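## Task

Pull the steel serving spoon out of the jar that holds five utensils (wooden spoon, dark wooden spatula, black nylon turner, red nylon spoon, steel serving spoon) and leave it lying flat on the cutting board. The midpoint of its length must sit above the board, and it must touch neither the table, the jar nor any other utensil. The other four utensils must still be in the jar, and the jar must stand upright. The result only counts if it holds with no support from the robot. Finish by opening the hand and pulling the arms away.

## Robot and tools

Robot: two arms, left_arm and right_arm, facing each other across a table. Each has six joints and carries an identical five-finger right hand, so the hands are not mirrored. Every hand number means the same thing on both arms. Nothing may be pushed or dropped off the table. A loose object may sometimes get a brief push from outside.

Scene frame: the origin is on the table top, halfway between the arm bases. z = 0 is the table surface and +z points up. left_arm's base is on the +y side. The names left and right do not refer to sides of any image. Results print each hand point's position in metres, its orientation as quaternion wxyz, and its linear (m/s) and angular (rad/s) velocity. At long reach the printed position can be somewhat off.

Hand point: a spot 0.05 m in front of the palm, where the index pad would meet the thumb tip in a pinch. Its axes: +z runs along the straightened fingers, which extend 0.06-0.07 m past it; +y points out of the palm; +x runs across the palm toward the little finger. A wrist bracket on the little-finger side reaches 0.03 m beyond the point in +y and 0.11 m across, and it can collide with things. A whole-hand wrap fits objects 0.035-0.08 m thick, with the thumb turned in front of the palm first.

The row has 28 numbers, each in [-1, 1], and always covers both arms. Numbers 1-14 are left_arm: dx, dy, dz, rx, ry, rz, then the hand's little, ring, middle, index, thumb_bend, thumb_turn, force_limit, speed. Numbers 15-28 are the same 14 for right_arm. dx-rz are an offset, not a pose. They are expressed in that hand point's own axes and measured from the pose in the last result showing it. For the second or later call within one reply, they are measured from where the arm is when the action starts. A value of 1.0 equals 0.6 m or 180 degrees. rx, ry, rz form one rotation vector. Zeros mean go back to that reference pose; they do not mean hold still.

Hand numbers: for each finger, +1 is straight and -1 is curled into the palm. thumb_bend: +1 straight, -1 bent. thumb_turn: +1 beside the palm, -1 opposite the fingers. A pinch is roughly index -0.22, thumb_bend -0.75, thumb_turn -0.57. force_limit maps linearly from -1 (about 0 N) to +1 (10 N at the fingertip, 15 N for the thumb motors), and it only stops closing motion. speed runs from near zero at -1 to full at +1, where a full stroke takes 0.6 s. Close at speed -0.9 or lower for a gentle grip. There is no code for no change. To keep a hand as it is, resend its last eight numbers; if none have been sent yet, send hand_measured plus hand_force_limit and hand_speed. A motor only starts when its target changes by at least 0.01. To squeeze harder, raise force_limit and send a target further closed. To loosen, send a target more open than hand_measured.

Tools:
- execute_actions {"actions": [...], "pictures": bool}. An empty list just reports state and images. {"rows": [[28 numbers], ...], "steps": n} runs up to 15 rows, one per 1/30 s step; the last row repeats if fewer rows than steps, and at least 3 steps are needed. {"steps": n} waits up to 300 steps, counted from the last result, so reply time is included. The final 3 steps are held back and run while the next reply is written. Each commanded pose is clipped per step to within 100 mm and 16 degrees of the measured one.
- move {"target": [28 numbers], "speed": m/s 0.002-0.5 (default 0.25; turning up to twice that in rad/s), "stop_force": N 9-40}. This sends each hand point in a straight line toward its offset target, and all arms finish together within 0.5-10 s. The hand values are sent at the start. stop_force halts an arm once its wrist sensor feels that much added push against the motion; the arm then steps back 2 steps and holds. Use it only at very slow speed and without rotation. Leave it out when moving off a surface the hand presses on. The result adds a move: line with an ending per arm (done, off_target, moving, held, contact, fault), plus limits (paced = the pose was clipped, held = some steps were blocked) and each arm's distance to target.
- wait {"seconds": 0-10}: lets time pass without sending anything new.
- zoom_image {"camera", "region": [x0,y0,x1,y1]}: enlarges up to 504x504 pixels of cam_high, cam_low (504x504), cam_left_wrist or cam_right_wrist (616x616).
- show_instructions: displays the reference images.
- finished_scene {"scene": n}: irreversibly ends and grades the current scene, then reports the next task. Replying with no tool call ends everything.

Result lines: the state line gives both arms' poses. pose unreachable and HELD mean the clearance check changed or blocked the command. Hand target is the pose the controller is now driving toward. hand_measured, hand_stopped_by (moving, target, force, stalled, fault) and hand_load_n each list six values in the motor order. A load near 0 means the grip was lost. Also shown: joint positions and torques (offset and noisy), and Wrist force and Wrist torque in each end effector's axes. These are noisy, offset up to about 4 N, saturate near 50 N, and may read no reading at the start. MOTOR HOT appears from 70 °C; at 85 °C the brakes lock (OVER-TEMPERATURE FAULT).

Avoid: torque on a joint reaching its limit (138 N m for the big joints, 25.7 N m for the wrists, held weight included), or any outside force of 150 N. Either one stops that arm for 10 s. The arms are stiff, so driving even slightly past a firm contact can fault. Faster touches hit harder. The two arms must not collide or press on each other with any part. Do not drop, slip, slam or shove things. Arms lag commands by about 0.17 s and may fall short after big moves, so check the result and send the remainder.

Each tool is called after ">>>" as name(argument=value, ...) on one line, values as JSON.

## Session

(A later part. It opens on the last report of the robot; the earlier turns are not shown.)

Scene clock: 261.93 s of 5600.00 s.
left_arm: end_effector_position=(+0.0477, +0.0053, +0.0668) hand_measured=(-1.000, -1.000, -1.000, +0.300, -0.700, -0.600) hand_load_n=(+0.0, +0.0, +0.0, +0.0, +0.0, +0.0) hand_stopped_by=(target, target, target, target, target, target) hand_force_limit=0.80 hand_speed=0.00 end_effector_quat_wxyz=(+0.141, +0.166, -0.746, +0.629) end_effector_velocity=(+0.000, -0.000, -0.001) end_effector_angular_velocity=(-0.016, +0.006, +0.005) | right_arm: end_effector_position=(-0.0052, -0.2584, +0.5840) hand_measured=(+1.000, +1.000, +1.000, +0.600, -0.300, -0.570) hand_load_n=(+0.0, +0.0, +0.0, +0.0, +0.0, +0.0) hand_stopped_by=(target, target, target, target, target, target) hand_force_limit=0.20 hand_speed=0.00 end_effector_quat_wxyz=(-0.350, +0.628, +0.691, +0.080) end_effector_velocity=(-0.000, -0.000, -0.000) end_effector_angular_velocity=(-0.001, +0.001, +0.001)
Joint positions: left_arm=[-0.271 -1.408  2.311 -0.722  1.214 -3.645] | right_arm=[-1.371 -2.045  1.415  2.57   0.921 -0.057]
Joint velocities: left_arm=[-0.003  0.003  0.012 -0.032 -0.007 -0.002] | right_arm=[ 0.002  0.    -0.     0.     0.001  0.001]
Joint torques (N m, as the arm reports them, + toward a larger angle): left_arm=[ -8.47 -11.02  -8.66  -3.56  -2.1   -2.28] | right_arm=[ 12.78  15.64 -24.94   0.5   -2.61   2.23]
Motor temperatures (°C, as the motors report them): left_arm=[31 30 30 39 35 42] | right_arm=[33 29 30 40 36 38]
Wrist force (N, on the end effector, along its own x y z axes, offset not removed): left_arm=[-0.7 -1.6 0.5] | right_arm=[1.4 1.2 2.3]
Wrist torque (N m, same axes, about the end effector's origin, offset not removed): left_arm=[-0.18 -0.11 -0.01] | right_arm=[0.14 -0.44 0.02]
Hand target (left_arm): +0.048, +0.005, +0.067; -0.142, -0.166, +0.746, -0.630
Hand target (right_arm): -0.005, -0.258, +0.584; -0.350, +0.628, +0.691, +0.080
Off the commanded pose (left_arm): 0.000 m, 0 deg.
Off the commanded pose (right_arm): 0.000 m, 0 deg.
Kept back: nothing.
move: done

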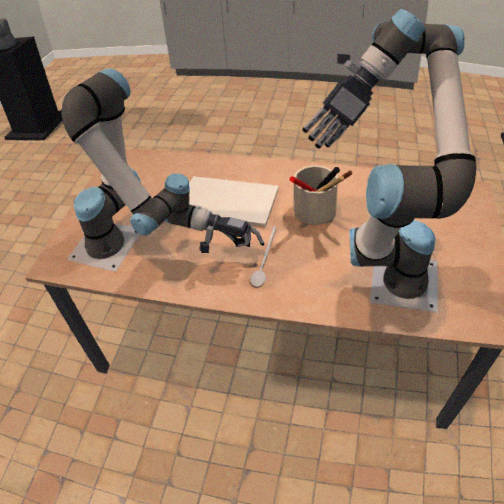

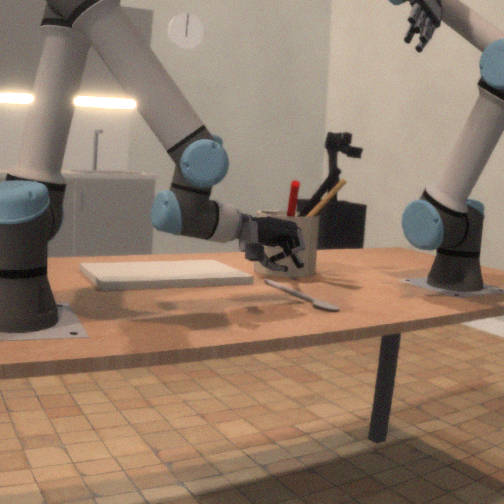

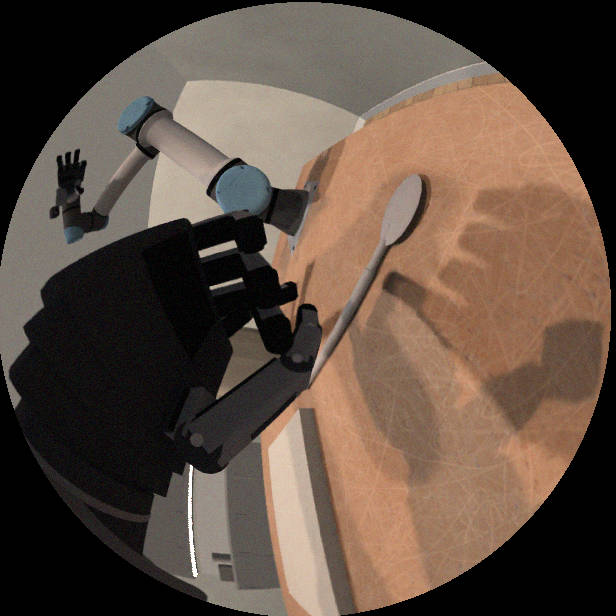

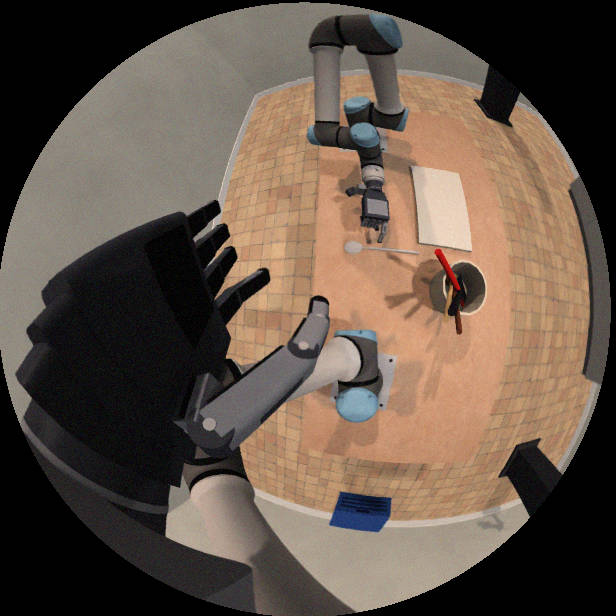

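>>> move(target=[0.004,-0.009,0.057,0,0,0,-1,-1,-1,0.3,-0.7,-0.6,0.8,0,0,0,0,0,0,0,1,1,1,0.6,-0.3,-0.57,0.2,0], speed=0.03)

>>> move(target=[-0.021,0.045,0.0085,0,0,0,-1,-1,-1,0.3,-0.7,-0.6,0.8,0,0,0,0,0,0,0,1,1,1,0.6,-0.3,-0.57,0.2,0], speed=0.02, stop_force=9)

>>> zoom_image(camera="cam_low", region=[200,220,340,320])

>>> zoom_image(camera="cam_right_wrist", region=[320,180,440,280])

>>> zoom_image(camera="cam_left_wrist", region=[220,200,460,440])

Scene clock: 263.73 s of 5600.00 s.
left_arm: end_effector_position=(+0.0477, -0.0291, +0.0668) hand_measured=(-1.000, -1.000, -1.000, +0.300, -0.700, -0.600) hand_load_n=(+0.0, +0.0, +0.0, +0.0, +0.0, +0.0) hand_stopped_by=(target, target, target, target, target, target) hand_force_limit=0.80 hand_speed=0.00 end_effector_quat_wxyz=(+0.141, +0.166, -0.746, +0.629) end_effector_velocity=(+0.001, -0.002, -0.000) end_effector_angular_velocity=(+0.001, -0.000, +0.001) | right_arm: end_effector_position=(-0.0052, -0.2584, +0.5840) hand_measured=(+1.000, +1.000, +1.000, +0.600, -0.300, -0.570) hand_load_n=(+0.0, +0.0, +0.0, +0.0, +0.0, +0.0) hand_stopped_by=(target, target, target, target, target, target) hand_force_limit=0.20 hand_speed=0.00 end_effector_quat_wxyz=(-0.350, +0.628, +0.691, +0.080) end_effector_velocity=(+0.000, +0.000, +0.000) end_effector_angular_velocity=(+0.001, +0.000, +0.000)
Joint positions: left_arm=[-0.234 -1.336  2.216 -0.7    1.251 -3.638] | right_arm=[-1.371 -2.045  1.415  2.57   0.921 -0.057]
Joint velocities: left_arm=[ 0.003  0.005 -0.007  0.003  0.002 -0.   ] | right_arm=[ 0.     0.    -0.    -0.    -0.001 -0.   ]
Joint torques (N m, as the arm reports them, + toward a larger angle): left_arm=[  5.74 -13.51 -20.48   1.52   2.26   2.31] | right_arm=[ 13.16  14.24 -23.58   0.38  -2.7    2.3 ]
Motor temperatures (°C, as the motors report them): left_arm=[31 30 30 39 35 42] | right_arm=[33 29 30 40 36 38]
Wrist force (N, on the end effector, along its own x y z axes, offset not removed): left_arm=[0.4 -0.6 1.7] | right_arm=[0.3 3.5 2.6]
Wrist torque (N m, same axes, about the end effector's origin, offset not removed): left_arm=[-0.17 -0.31 0.16] | right_arm=[0.50 -0.24 0.04]
Hand target (left_arm): +0.048, -0.029, +0.067; -0.141, -0.166, +0.746, -0.629
Hand target (right_arm): -0.005, -0.258, +0.584; -0.350, +0.628, +0.691, +0.080
Off the commanded pose (left_arm): 0.000 m, 0 deg.
Off the commanded pose (right_arm): 0.000 m, 0 deg.
Kept back: nothing.
move: done

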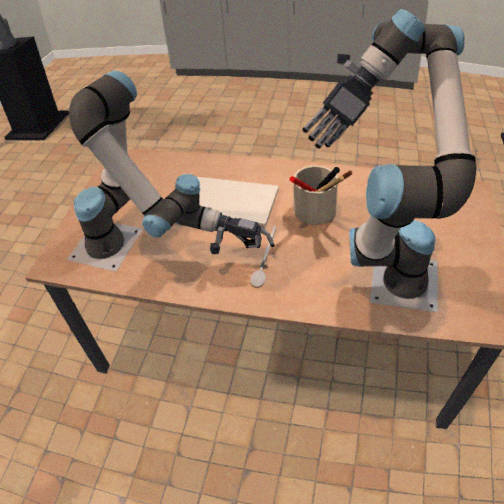

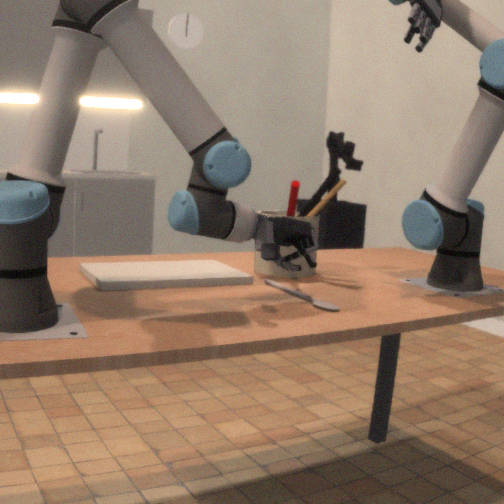

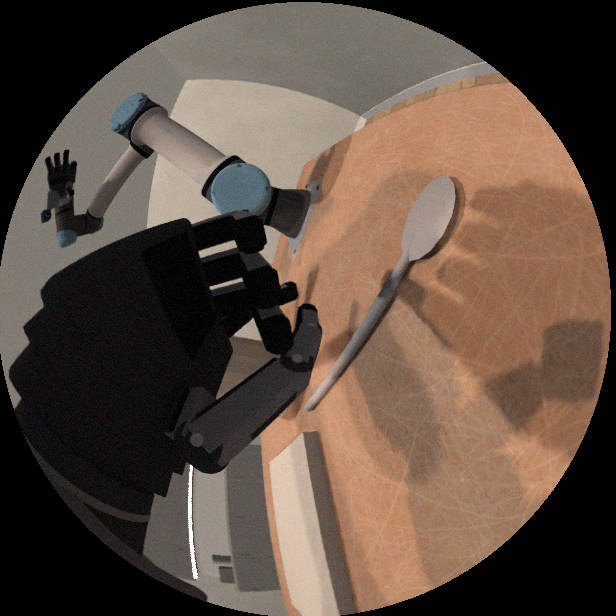

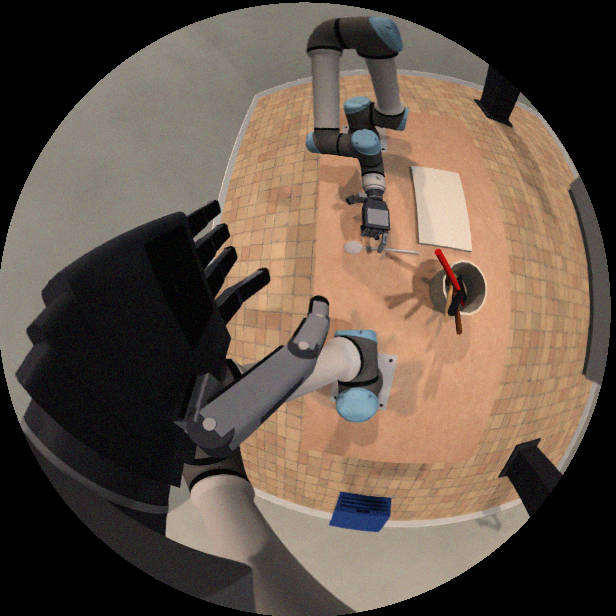

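Scene clock: 265.57 s of 5600.00 s.
left_arm: end_effector_position=(+0.0476, -0.0291, +0.0369) hand_measured=(-1.000, -1.000, -1.000, +0.300, -0.700, -0.600) hand_load_n=(+0.0, +0.0, +0.0, +0.0, +0.0, +0.0) hand_stopped_by=(target, target, target, target, target, target) hand_force_limit=0.80 hand_speed=0.00 end_effector_quat_wxyz=(+0.141, +0.166, -0.746, +0.629) end_effector_velocity=(-0.000, +0.000, -0.003) end_effector_angular_velocity=(+0.001, -0.002, -0.001) | right_arm: end_effector_position=(-0.0052, -0.2584, +0.5840) hand_measured=(+1.000, +1.000, +1.000, +0.600, -0.300, -0.570) hand_load_n=(+0.0, +0.0, +0.0, +0.0, +0.0, +0.0) hand_stopped_by=(target, target, target, target, target, target) hand_force_limit=0.20 hand_speed=0.00 end_effector_quat_wxyz=(-0.350, +0.628, +0.691, +0.080) end_effector_velocity=(+0.000, +0.000, -0.000) end_effector_angular_velocity=(-0.000, +0.001, -0.001)
Joint positions: left_arm=[-0.234 -1.266  2.238 -0.793  1.25  -3.638] | right_arm=[-1.371 -2.045  1.415  2.57   0.921 -0.057]
Joint velocities: left_arm=[-0.001  0.008  0.002 -0.008 -0.001  0.002] | right_arm=[-0.001  0.     0.     0.    -0.     0.001]
Joint torques (N m, as the arm reports them, + toward a larger angle): left_arm=[ -6.99 -16.71  -5.93  -3.68  -2.12  -1.63] | right_arm=[ 13.3   14.27 -25.54   0.55  -2.57   2.22]
Motor temperatures (°C, as the motors report them): left_arm=[31 30 30 39 35 42] | right_arm=[33 29 30 40 36 38]
Wrist force (N, on the end effector, along its own x y z axes, offset not removed): left_arm=[0.4 -1.3 2.0] | right_arm=[1.9 3.3 3.0]
Wrist torque (N m, same axes, about the end effector's origin, offset not removed): left_arm=[-0.27 -0.36 0.14] | right_arm=[0.53 -0.54 0.11]
Hand target (left_arm): +0.048, -0.029, +0.037; -0.141, -0.166, +0.746, -0.629
Hand target (right_arm): -0.005, -0.258, +0.584; -0.350, +0.628, +0.691, +0.080
Off the commanded pose (left_arm): 0.000 m, 0 deg.
Off the commanded pose (right_arm): 0.000 m, 0 deg.
Kept back: nothing.
move: done

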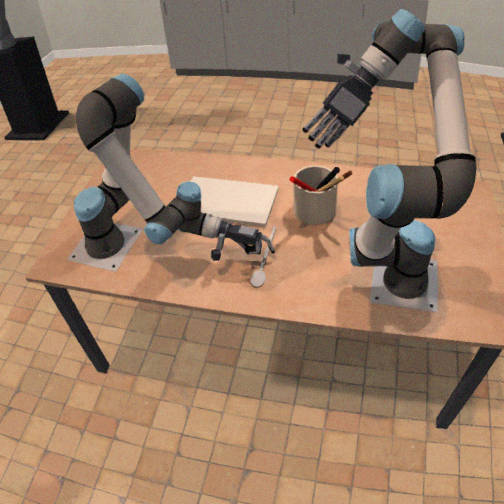

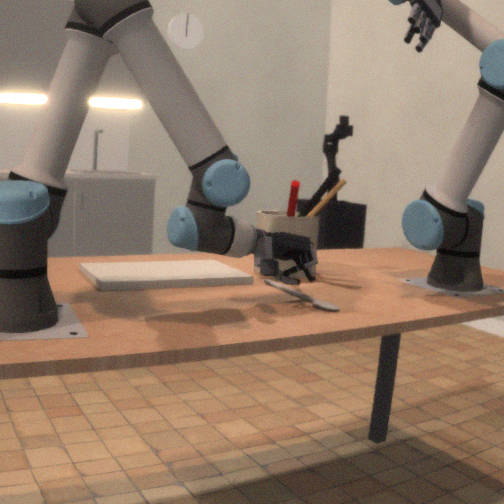

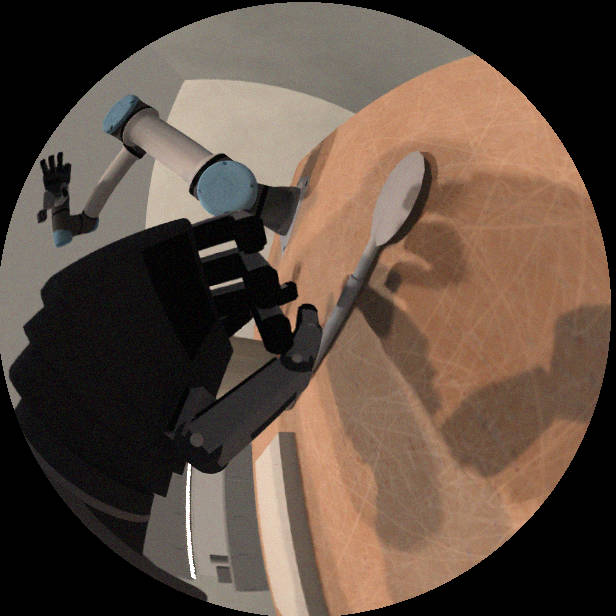

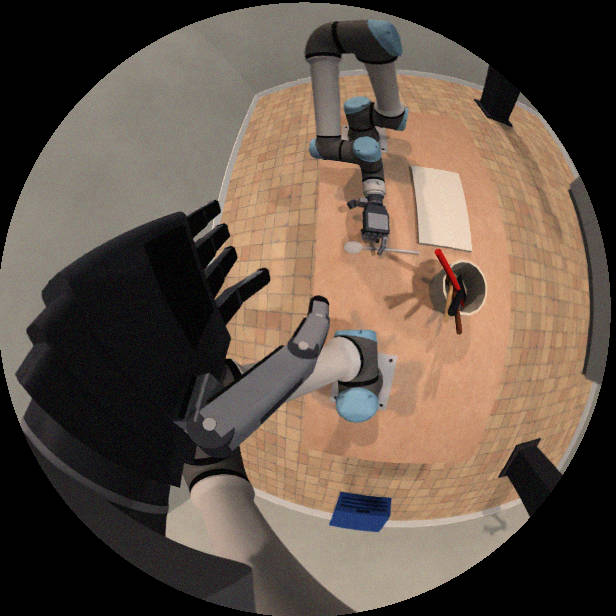

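Region (200, 220, 340, 320) of cam_low's 504x504 image, scaled by 3.600, with more detail than that image has; it fills the top 360 rows of this view, and the rest is white.

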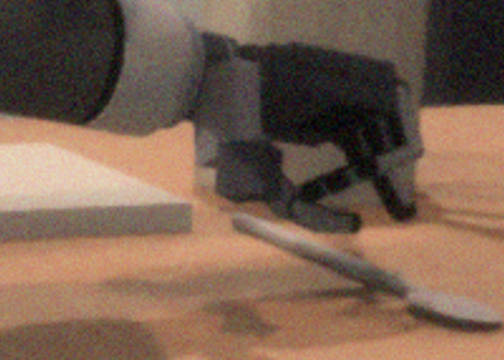

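Region (320, 180, 440, 280) of cam_right_wrist's 616x616 image, scaled by 4.200, with more detail than that image has.

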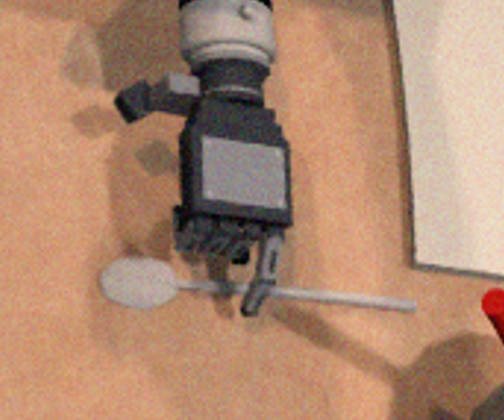

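Region (220, 200, 460, 440) of cam_left_wrist's 616x616 image, scaled by 2.100, with more detail than that image has.

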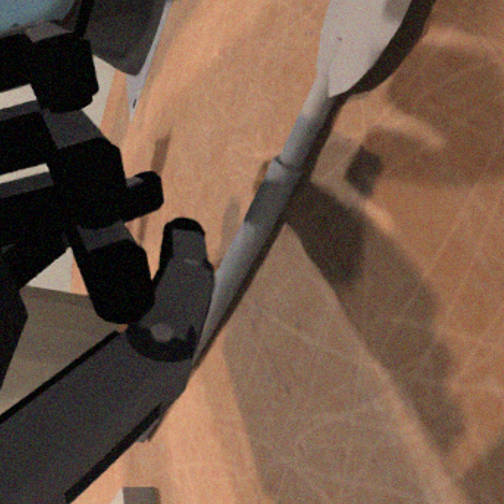

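Index is over the rod. Descend slowly to contact.

>>> move(target=[-0.021,0.045,0.0085,0,0,0,-1,-1,-1,0.3,-0.7,-0.6,0.8,0,0,0,0,0,0,0,1,1,1,0.6,-0.3,-0.57,0.2,0], speed=0.005, stop_force=9)

>>> zoom_image(camera="cam_low", region=[200,220,340,320])

>>> zoom_image(camera="cam_right_wrist", region=[320,180,440,280])

>>> zoom_image(camera="cam_left_wrist", region=[220,200,460,440])

Scene clock: 272.00 s of 5600.00 s.
left_arm: end_effector_position=(+0.0475, -0.0291, +0.0069) hand_measured=(-1.000, -1.000, -1.000, +0.300, -0.702, -0.600) hand_load_n=(+0.0, +0.0, +0.0, +0.0, -4.5, -1.0) hand_stopped_by=(target, target, target, target, target, target) hand_force_limit=0.80 hand_speed=0.00 end_effector_quat_wxyz=(+0.141, +0.166, -0.746, +0.629) end_effector_velocity=(-0.001, +0.000, -0.002) end_effector_angular_velocity=(+0.002, +0.001, -0.001) | right_arm: end_effector_position=(-0.0052, -0.2584, +0.5840) hand_measured=(+1.000, +1.000, +1.000, +0.600, -0.300, -0.570) hand_load_n=(+0.0, +0.0, +0.0, +0.0, +0.0, +0.0) hand_stopped_by=(target, target, target, target, target, target) hand_force_limit=0.20 hand_speed=0.00 end_effector_quat_wxyz=(-0.350, +0.628, +0.691, +0.080) end_effector_velocity=(+0.000, -0.000, -0.000) end_effector_angular_velocity=(-0.000, -0.001, +0.001)
Joint positions: left_arm=[-0.235 -1.189  2.253 -0.885  1.25  -3.638] | right_arm=[-1.371 -2.045  1.415  2.57   0.921 -0.057]
Joint velocities: left_arm=[-0.001  0.005  0.001 -0.003  0.001 -0.001] | right_arm=[-0.001  0.     0.    -0.     0.001 -0.002]
Joint torques (N m, as the arm reports them, + toward a larger angle): left_arm=[ -7.46 -13.43  -3.3   -2.95  -2.07  -2.32] | right_arm=[ 13.84  14.42 -24.66   0.47  -2.5    2.28]
Motor temperatures (°C, as the motors report them): left_arm=[31 30 30 39 35 42] | right_arm=[33 29 30 40 36 38]
Wrist force (N, on the end effector, along its own x y z axes, offset not removed): left_arm=[3.4 -7.3 -3.5] | right_arm=[0.5 2.8 3.6]
Wrist torque (N m, same axes, about the end effector's origin, offset not removed): left_arm=[-0.20 -0.42 0.18] | right_arm=[0.42 -0.30 0.17]
Hand target (left_arm): +0.048, -0.029, +0.007; -0.141, -0.166, +0.746, -0.629
Hand target (right_arm): -0.005, -0.258, +0.584; -0.350, +0.628, +0.691, +0.080
Off the commanded pose (left_arm): 0.000 m, 0 deg.
Off the commanded pose (right_arm): 0.000 m, 0 deg.
Kept back: nothing.
move: done

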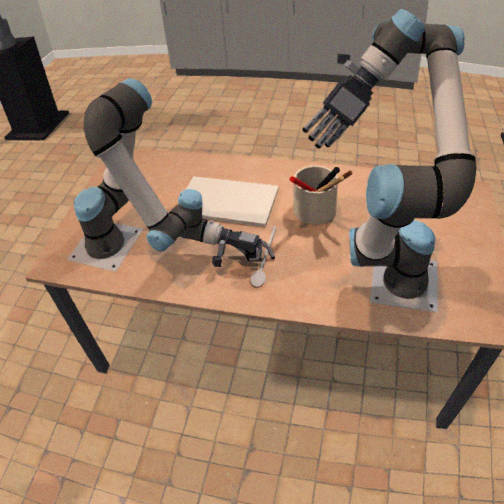

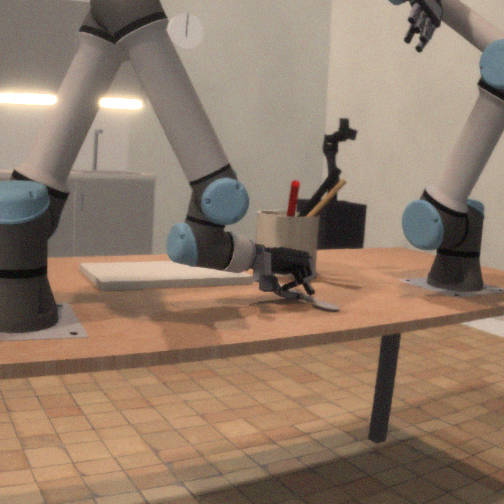

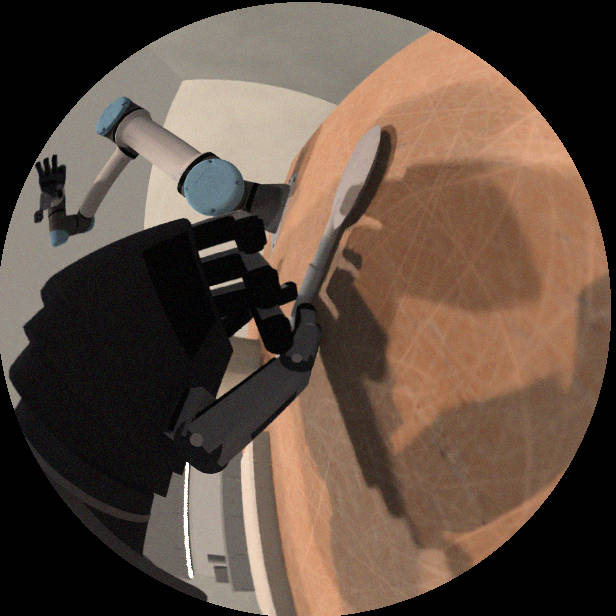

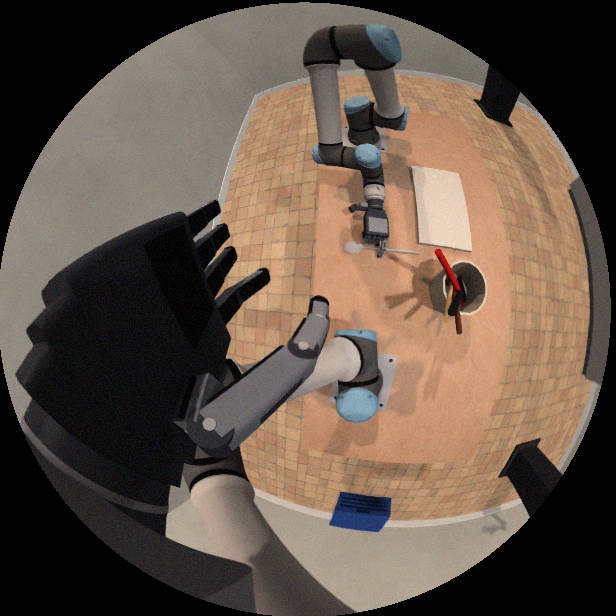

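Region (200, 220, 340, 320) of cam_low's 504x504 image, scaled by 3.600, with more detail than that image has; it fills the top 360 rows of this view, and the rest is white.

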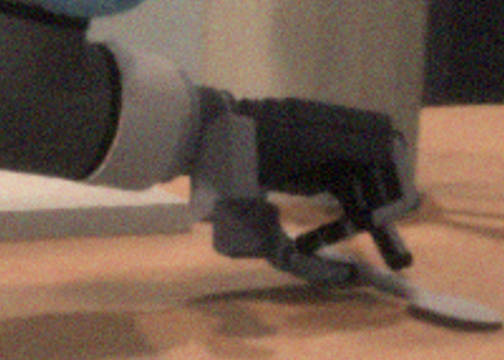

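Region (320, 180, 440, 280) of cam_right_wrist's 616x616 image, scaled by 4.200, with more detail than that image has.

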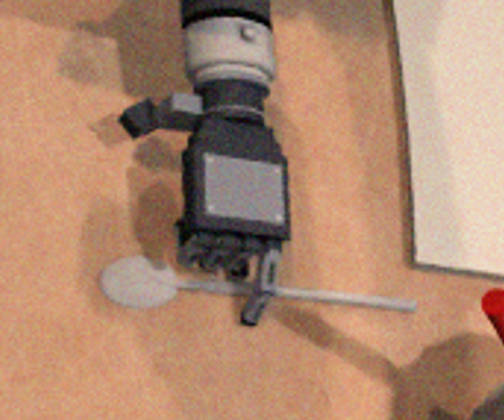

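Region (220, 200, 460, 440) of cam_left_wrist's 616x616 image, scaled by 2.100, with more detail than that image has.

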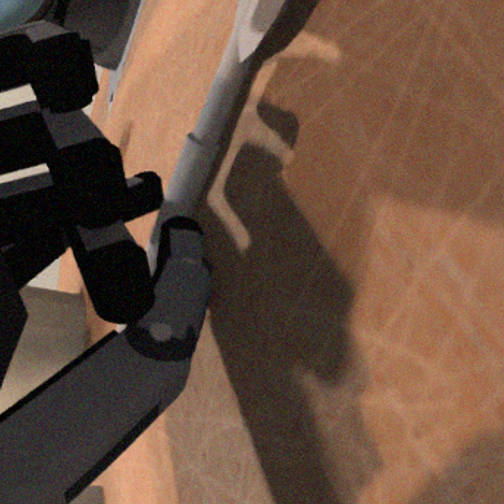

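>>> move(target=[0.0014,-0.003,-0.0006,0,0,0,-1,-1,-1,0.3,-0.7,-0.6,0.8,0,0,0,0,0,0,0,1,1,1,0.6,-0.3,-0.57,0.2,0], speed=0.005)

>>> execute_actions(actions=[{"rows":[[0,0,0,0,0,0,-1,-1,-1,-0.7,-0.7,-0.6,0.8,-0.6,0,0,0,0,0,0,1,1,1,0.6,-0.3,-0.57,0.2,0]],"steps":15}])

>>> wait(seconds=1.5)

>>> zoom_image(camera="cam_low", region=[200,220,340,320])

>>> zoom_image(camera="cam_left_wrist", region=[220,200,460,440])

Scene clock: 272.93 s of 5600.00 s.
left_arm: end_effector_position=(+0.0475, -0.0291, +0.0087) hand_measured=(-1.000, -1.000, -1.000, +0.300, -0.700, -0.600) hand_load_n=(+0.0, +0.0, +0.0, +0.0, +0.0, +0.0) hand_stopped_by=(target, target, target, target, target, target) hand_force_limit=0.80 hand_speed=0.00 end_effector_quat_wxyz=(+0.141, +0.166, -0.746, +0.629) end_effector_velocity=(-0.001, +0.000, +0.002) end_effector_angular_velocity=(-0.000, +0.000, -0.001) | right_arm: end_effector_position=(-0.0052, -0.2584, +0.5840) hand_measured=(+1.000, +1.000, +1.000, +0.600, -0.300, -0.570) hand_load_n=(+0.0, +0.0, +0.0, +0.0, +0.0, +0.0) hand_stopped_by=(target, target, target, target, target, target) hand_force_limit=0.20 hand_speed=0.00 end_effector_quat_wxyz=(-0.350, +0.628, +0.691, +0.080) end_effector_velocity=(+0.000, -0.000, -0.000) end_effector_angular_velocity=(-0.001, +0.001, -0.000)
Joint positions: left_arm=[-0.235 -1.194  2.252 -0.88   1.25  -3.638] | right_arm=[-1.371 -2.045  1.415  2.57   0.921 -0.057]
Joint velocities: left_arm=[-0.001 -0.004 -0.     0.004 -0.    -0.   ] | right_arm=[-0.     0.001  0.    -0.     0.001  0.   ]
Joint torques (N m, as the arm reports them, + toward a larger angle): left_arm=[ -6.79 -41.37 -19.28   1.25  -1.96  -1.88] | right_arm=[ 13.3   15.24 -23.77   0.41  -2.68   1.96]
Motor temperatures (°C, as the motors report them): left_arm=[31 30 30 39 35 42] | right_arm=[33 29 30 40 36 38]
Wrist force (N, on the end effector, along its own x y z axes, offset not removed): left_arm=[-0.7 -1.0 -0.2] | right_arm=[3.0 2.8 1.6]
Wrist torque (N m, same axes, about the end effector's origin, offset not removed): left_arm=[-0.06 -0.11 0.09] | right_arm=[0.48 -0.60 0.21]
Hand target (left_arm): +0.048, -0.029, +0.009; -0.141, -0.166, +0.746, -0.629
Hand target (right_arm): -0.005, -0.258, +0.584; -0.350, +0.628, +0.691, +0.080
Off the commanded pose (left_arm): 0.000 m, 0 deg.
Off the commanded pose (right_arm): 0.000 m, 0 deg.
Kept back: nothing.
move: done

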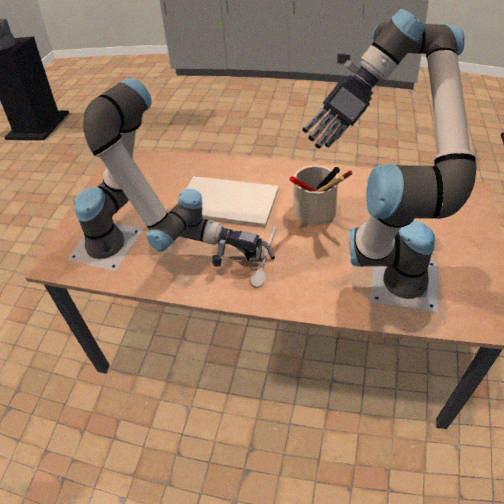

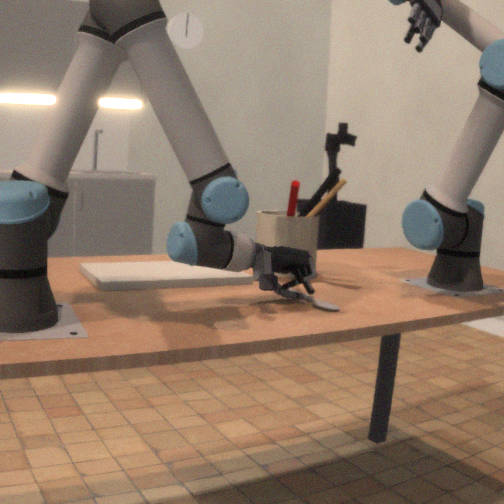

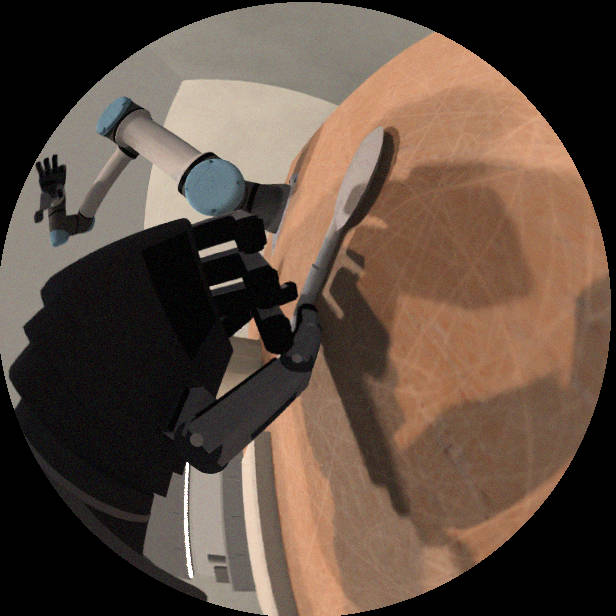

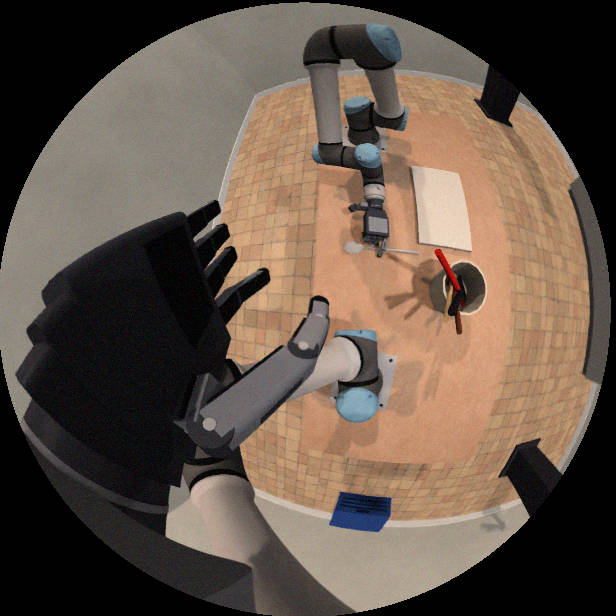

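Scene clock: 273.33 s of 5600.00 s.
left_arm: end_effector_position=(+0.0475, -0.0292, +0.0089) hand_measured=(-1.000, -1.000, -1.000, +0.104, -0.700, -0.600) hand_load_n=(+0.0, +0.0, +0.0, +9.5, +0.0, +0.0) hand_stopped_by=(target, target, target, force, target, target) hand_force_limit=0.80 hand_speed=-0.60 end_effector_quat_wxyz=(+0.141, +0.166, -0.746, +0.629) end_effector_velocity=(+0.001, -0.000, -0.000) end_effector_angular_velocity=(+0.000, +0.000, +0.002) | right_arm: end_effector_position=(-0.0052, -0.2584, +0.5840) hand_measured=(+1.000, +1.000, +1.000, +0.600, -0.300, -0.570) hand_load_n=(+0.0, +0.0, +0.0, +0.0, +0.0, +0.0) hand_stopped_by=(target, target, target, target, target, target) hand_force_limit=0.20 hand_speed=0.00 end_effector_quat_wxyz=(-0.350, +0.628, +0.691, +0.080) end_effector_velocity=(+0.000, +0.000, +0.000) end_effector_angular_velocity=(+0.000, -0.000, -0.001)
Joint positions: left_arm=[-0.235 -1.194  2.252 -0.88   1.25  -3.638] | right_arm=[-1.371 -2.045  1.415  2.57   0.921 -0.057]
Joint velocities: left_arm=[ 0.002  0.001 -0.    -0.    -0.    -0.   ] | right_arm=[-0.001 -0.    -0.    -0.    -0.     0.   ]
Joint torques (N m, as the arm reports them, + toward a larger angle): left_arm=[ -6.85 -21.62  -8.1    0.98  -1.37  -1.86] | right_arm=[ 13.55  14.85 -24.73   0.46  -2.58   2.22]
Motor temperatures (°C, as the motors report them): left_arm=[31 30 30 39 35 42] | right_arm=[33 29 30 40 36 38]
Wrist force (N, on the end effector, along its own x y z axes, offset not removed): left_arm=[7.0 -19.0 0.2] | right_arm=[0.6 1.9 1.5]
Wrist torque (N m, same axes, about the end effector's origin, offset not removed): left_arm=[0.40 0.04 0.21] | right_arm=[0.37 -0.29 0.06]
Steps of this call (steps 1 to 12: the first 12 steps of this action). Readings (end_effector_position | what the end effector reports):
1: left_arm (+0.0475, -0.0291, +0.0088) | right_arm (-0.0052, -0.2584, +0.5840) | left_arm hand_measured=(-1.000, -1.000, -1.000, +0.300, -0.700, -0.600) hand_load_n=(+0.0, +0.0, +0.0, +0.0, +0.0, +0.0) hand_stopped_by=(target, target, target, moving, target, target) hand_force_limit=0.80 hand_speed=-0.60 | right_arm hand_measured=(+1.000, +1.000, +1.000, +0.600, -0.300, -0.570) hand_load_n=(+0.0, +0.0, +0.0, +0.0, +0.0, +0.0) hand_stopped_by=(target, target, target, target, target, target) hand_force_limit=0.20 hand_speed=0.00
2: left_arm (+0.0475, -0.0291, +0.0088) | right_arm (-0.0052, -0.2584, +0.5840) | left_arm hand_measured=(-1.000, -1.000, -1.000, +0.300, -0.700, -0.600) hand_load_n=(+0.0, +0.0, +0.0, +0.0, +0.0, +0.0) hand_stopped_by=(target, target, target, moving, target, target) hand_force_limit=0.80 hand_speed=-0.60 | right_arm hand_measured=(+1.000, +1.000, +1.000, +0.600, -0.300, -0.570) hand_load_n=(+0.0, +0.0, +0.0, +0.0, +0.0, +0.0) hand_stopped_by=(target, target, target, target, target, target) hand_force_limit=0.20 hand_speed=0.00
4: left_arm (+0.0475, -0.0291, +0.0088) | right_arm (-0.0052, -0.2584, +0.5840) | left_arm hand_measured=(-1.000, -1.000, -1.000, +0.280, -0.700, -0.600) hand_load_n=(+0.0, +0.0, +0.0, +0.0, +0.0, +0.0) hand_stopped_by=(target, target, target, moving, target, target) hand_force_limit=0.80 hand_speed=-0.60 | right_arm hand_measured=(+1.000, +1.000, +1.000, +0.600, -0.300, -0.570) hand_load_n=(+0.0, +0.0, +0.0, +0.0, +0.0, +0.0) hand_stopped_by=(target, target, target, target, target, target) hand_force_limit=0.20 hand_speed=0.00
8: left_arm (+0.0475, -0.0291, +0.0088) | right_arm (-0.0052, -0.2584, +0.5840) | left_arm hand_measured=(-1.000, -1.000, -1.000, +0.192, -0.700, -0.600) hand_load_n=(+0.0, +0.0, +0.0, +0.5, +0.0, +0.0) hand_stopped_by=(target, target, target, moving, target, target) hand_force_limit=0.80 hand_speed=-0.60 | right_arm hand_measured=(+1.000, +1.000, +1.000, +0.600, -0.300, -0.570) hand_load_n=(+0.0, +0.0, +0.0, +0.0, +0.0, +0.0) hand_stopped_by=(target, target, target, target, target, target) hand_force_limit=0.20 hand_speed=0.00
12: the state above

Scene clock: 274.93 s of 5600.00 s.
left_arm: end_effector_position=(+0.0475, -0.0291, +0.0087) hand_measured=(-1.000, -1.000, -1.000, +0.106, -0.700, -0.600) hand_load_n=(+0.0, +0.0, +0.0, +9.0, +0.0, +0.0) hand_stopped_by=(target, target, target, force, target, target) hand_force_limit=0.80 hand_speed=-0.60 end_effector_quat_wxyz=(+0.141, +0.166, -0.746, +0.629) end_effector_velocity=(-0.000, +0.000, -0.000) end_effector_angular_velocity=(+0.001, -0.001, -0.002) | right_arm: end_effector_position=(-0.0052, -0.2584, +0.5840) hand_measured=(+1.000, +1.000, +1.000, +0.600, -0.300, -0.570) hand_load_n=(+0.0, +0.0, +0.0, +0.0, +0.0, +0.0) hand_stopped_by=(target, target, target, target, target, target) hand_force_limit=0.20 hand_speed=0.00 end_effector_quat_wxyz=(-0.350, +0.628, +0.691, +0.080) end_effector_velocity=(+0.000, +0.000, +0.000) end_effector_angular_velocity=(-0.000, +0.001, -0.002)
Joint positions: left_arm=[-0.235 -1.194  2.252 -0.88   1.25  -3.638] | right_arm=[-1.371 -2.045  1.415  2.57   0.921 -0.057]
Joint velocities: left_arm=[-0.001  0.     0.001 -0.     0.001  0.001] | right_arm=[-0.     0.    -0.    -0.    -0.001  0.002]
Joint torques (N m, as the arm reports them, + toward a larger angle): left_arm=[-6.26 -4.96  4.73  4.45  2.89 -1.83] | right_arm=[ 13.71  13.92 -24.92   0.32  -2.6    2.22]
Motor temperatures (°C, as the motors report them): left_arm=[31 30 30 39 35 42] | right_arm=[33 29 30 40 36 38]
Wrist force (N, on the end effector, along its own x y z axes, offset not removed): left_arm=[8.2 -20.5 -0.6] | right_arm=[0.5 2.8 2.1]
Wrist torque (N m, same axes, about the end effector's origin, offset not removed): left_arm=[0.34 -0.02 0.26] | right_arm=[0.45 -0.25 0.07]
Hand target (left_arm): +0.048, -0.029, +0.009; -0.141, -0.166, +0.746, -0.629
Hand target (right_arm): -0.005, -0.258, +0.584; -0.350, +0.628, +0.691, +0.080
Off the commanded pose (left_arm): 0.000 m, 0 deg.
Off the commanded pose (right_arm): 0.000 m, 0 deg.
Kept back: nothing.
Steps of this call (steps 1 to 3: the last 3 steps of your previous action; steps 4 to 48: nothing new was sent). Readings (end_effector_position | what the end effector reports):
1: left_arm (+0.0475, -0.0292, +0.0089) | right_arm (-0.0052, -0.2584, +0.5840) | left_arm hand_measured=(-1.000, -1.000, -1.000, +0.106, -0.700, -0.600) hand_load_n=(+0.0, +0.0, +0.0, +8.5, +0.0, +0.0) hand_stopped_by=(target, target, target, force, target, target) hand_force_limit=0.80 hand_speed=-0.60 | right_arm hand_measured=(+1.000, +1.000, +1.000, +0.600, -0.300, -0.570) hand_load_n=(+0.0, +0.0, +0.0, +0.0, +0.0, +0.0) hand_stopped_by=(target, target, target, target, target, target) hand_force_limit=0.20 hand_speed=0.00
2: left_arm (+0.0475, -0.0292, +0.0089) | right_arm (-0.0052, -0.2584, +0.5840) | left_arm hand_measured=(-1.000, -1.000, -1.000, +0.106, -0.700, -0.600) hand_load_n=(+0.0, +0.0, +0.0, +8.5, +0.0, +0.0) hand_stopped_by=(target, target, target, force, target, target) hand_force_limit=0.80 hand_speed=-0.60 | right_arm hand_measured=(+1.000, +1.000, +1.000, +0.600, -0.300, -0.570) hand_load_n=(+0.0, +0.0, +0.0, +0.0, +0.0, +0.0) hand_stopped_by=(target, target, target, target, target, target) hand_force_limit=0.20 hand_speed=0.00
4: left_arm (+0.0475, -0.0292, +0.0089) | right_arm (-0.0052, -0.2584, +0.5840) | left_arm hand_measured=(-1.000, -1.000, -1.000, +0.106, -0.700, -0.600) hand_load_n=(+0.0, +0.0, +0.0, +8.5, +0.0, +0.0) hand_stopped_by=(target, target, target, force, target, target) hand_force_limit=0.80 hand_speed=-0.60 | right_arm hand_measured=(+1.000, +1.000, +1.000, +0.600, -0.300, -0.570) hand_load_n=(+0.0, +0.0, +0.0, +0.0, +0.0, +0.0) hand_stopped_by=(target, target, target, target, target, target) hand_force_limit=0.20 hand_speed=0.00
8: left_arm (+0.0475, -0.0292, +0.0089) | right_arm (-0.0052, -0.2584, +0.5840) | left_arm hand_measured=(-1.000, -1.000, -1.000, +0.106, -0.700, -0.600) hand_load_n=(+0.0, +0.0, +0.0, +8.5, +0.0, +0.0) hand_stopped_by=(target, target, target, force, target, target) hand_force_limit=0.80 hand_speed=-0.60 | right_arm hand_measured=(+1.000, +1.000, +1.000, +0.600, -0.300, -0.570) hand_load_n=(+0.0, +0.0, +0.0, +0.0, +0.0, +0.0) hand_stopped_by=(target, target, target, target, target, target) hand_force_limit=0.20 hand_speed=0.00
48: the state above

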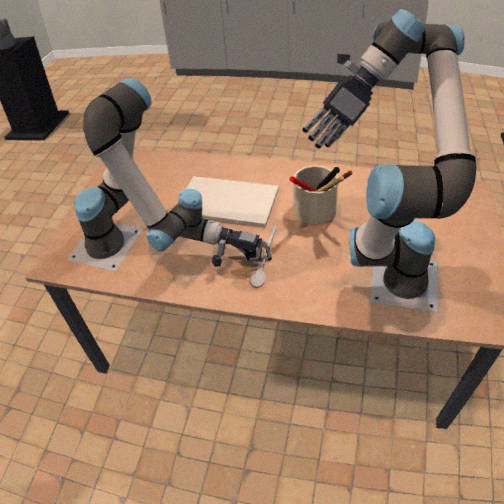

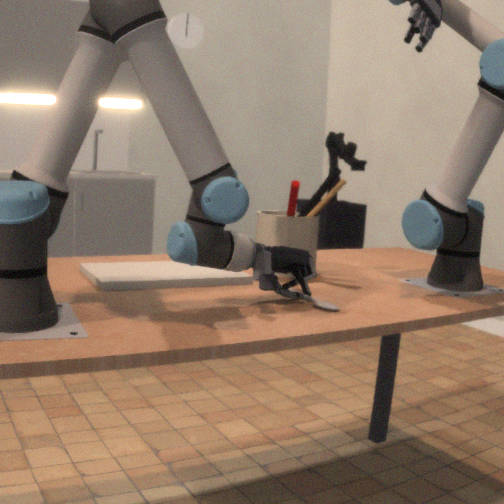

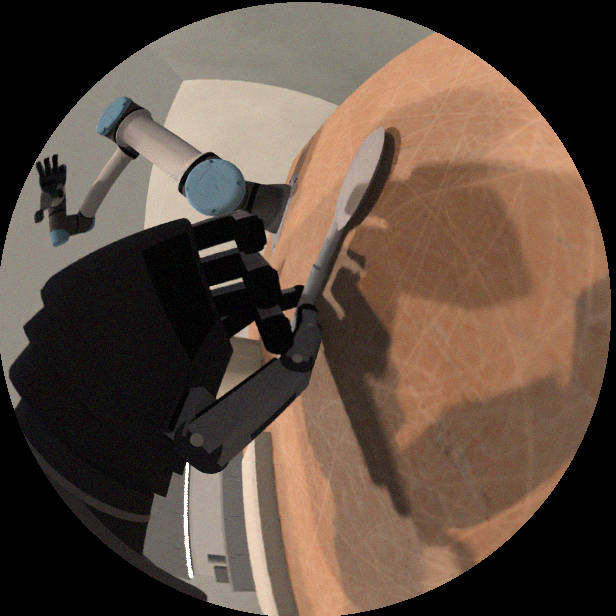

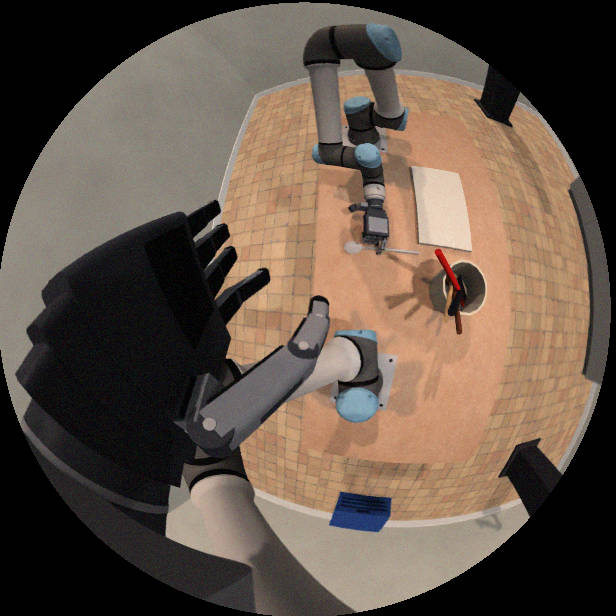

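Region (200, 220, 340, 320) of cam_low's 504x504 image, scaled by 3.600, with more detail than that image has; it fills the top 360 rows of this view, and the rest is white.

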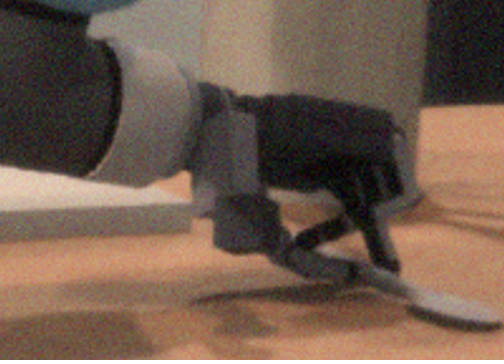

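Region (220, 200, 460, 440) of cam_left_wrist's 616x616 image, scaled by 2.100, with more detail than that image has.

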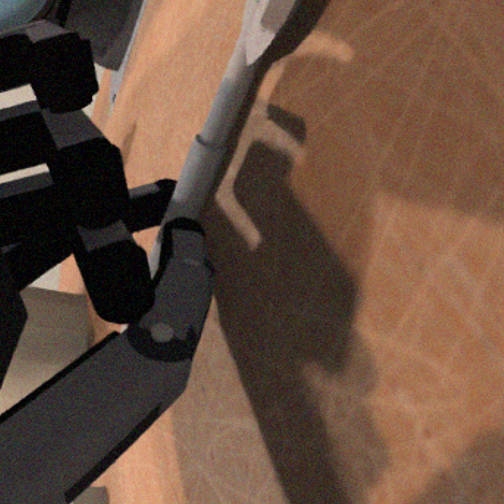

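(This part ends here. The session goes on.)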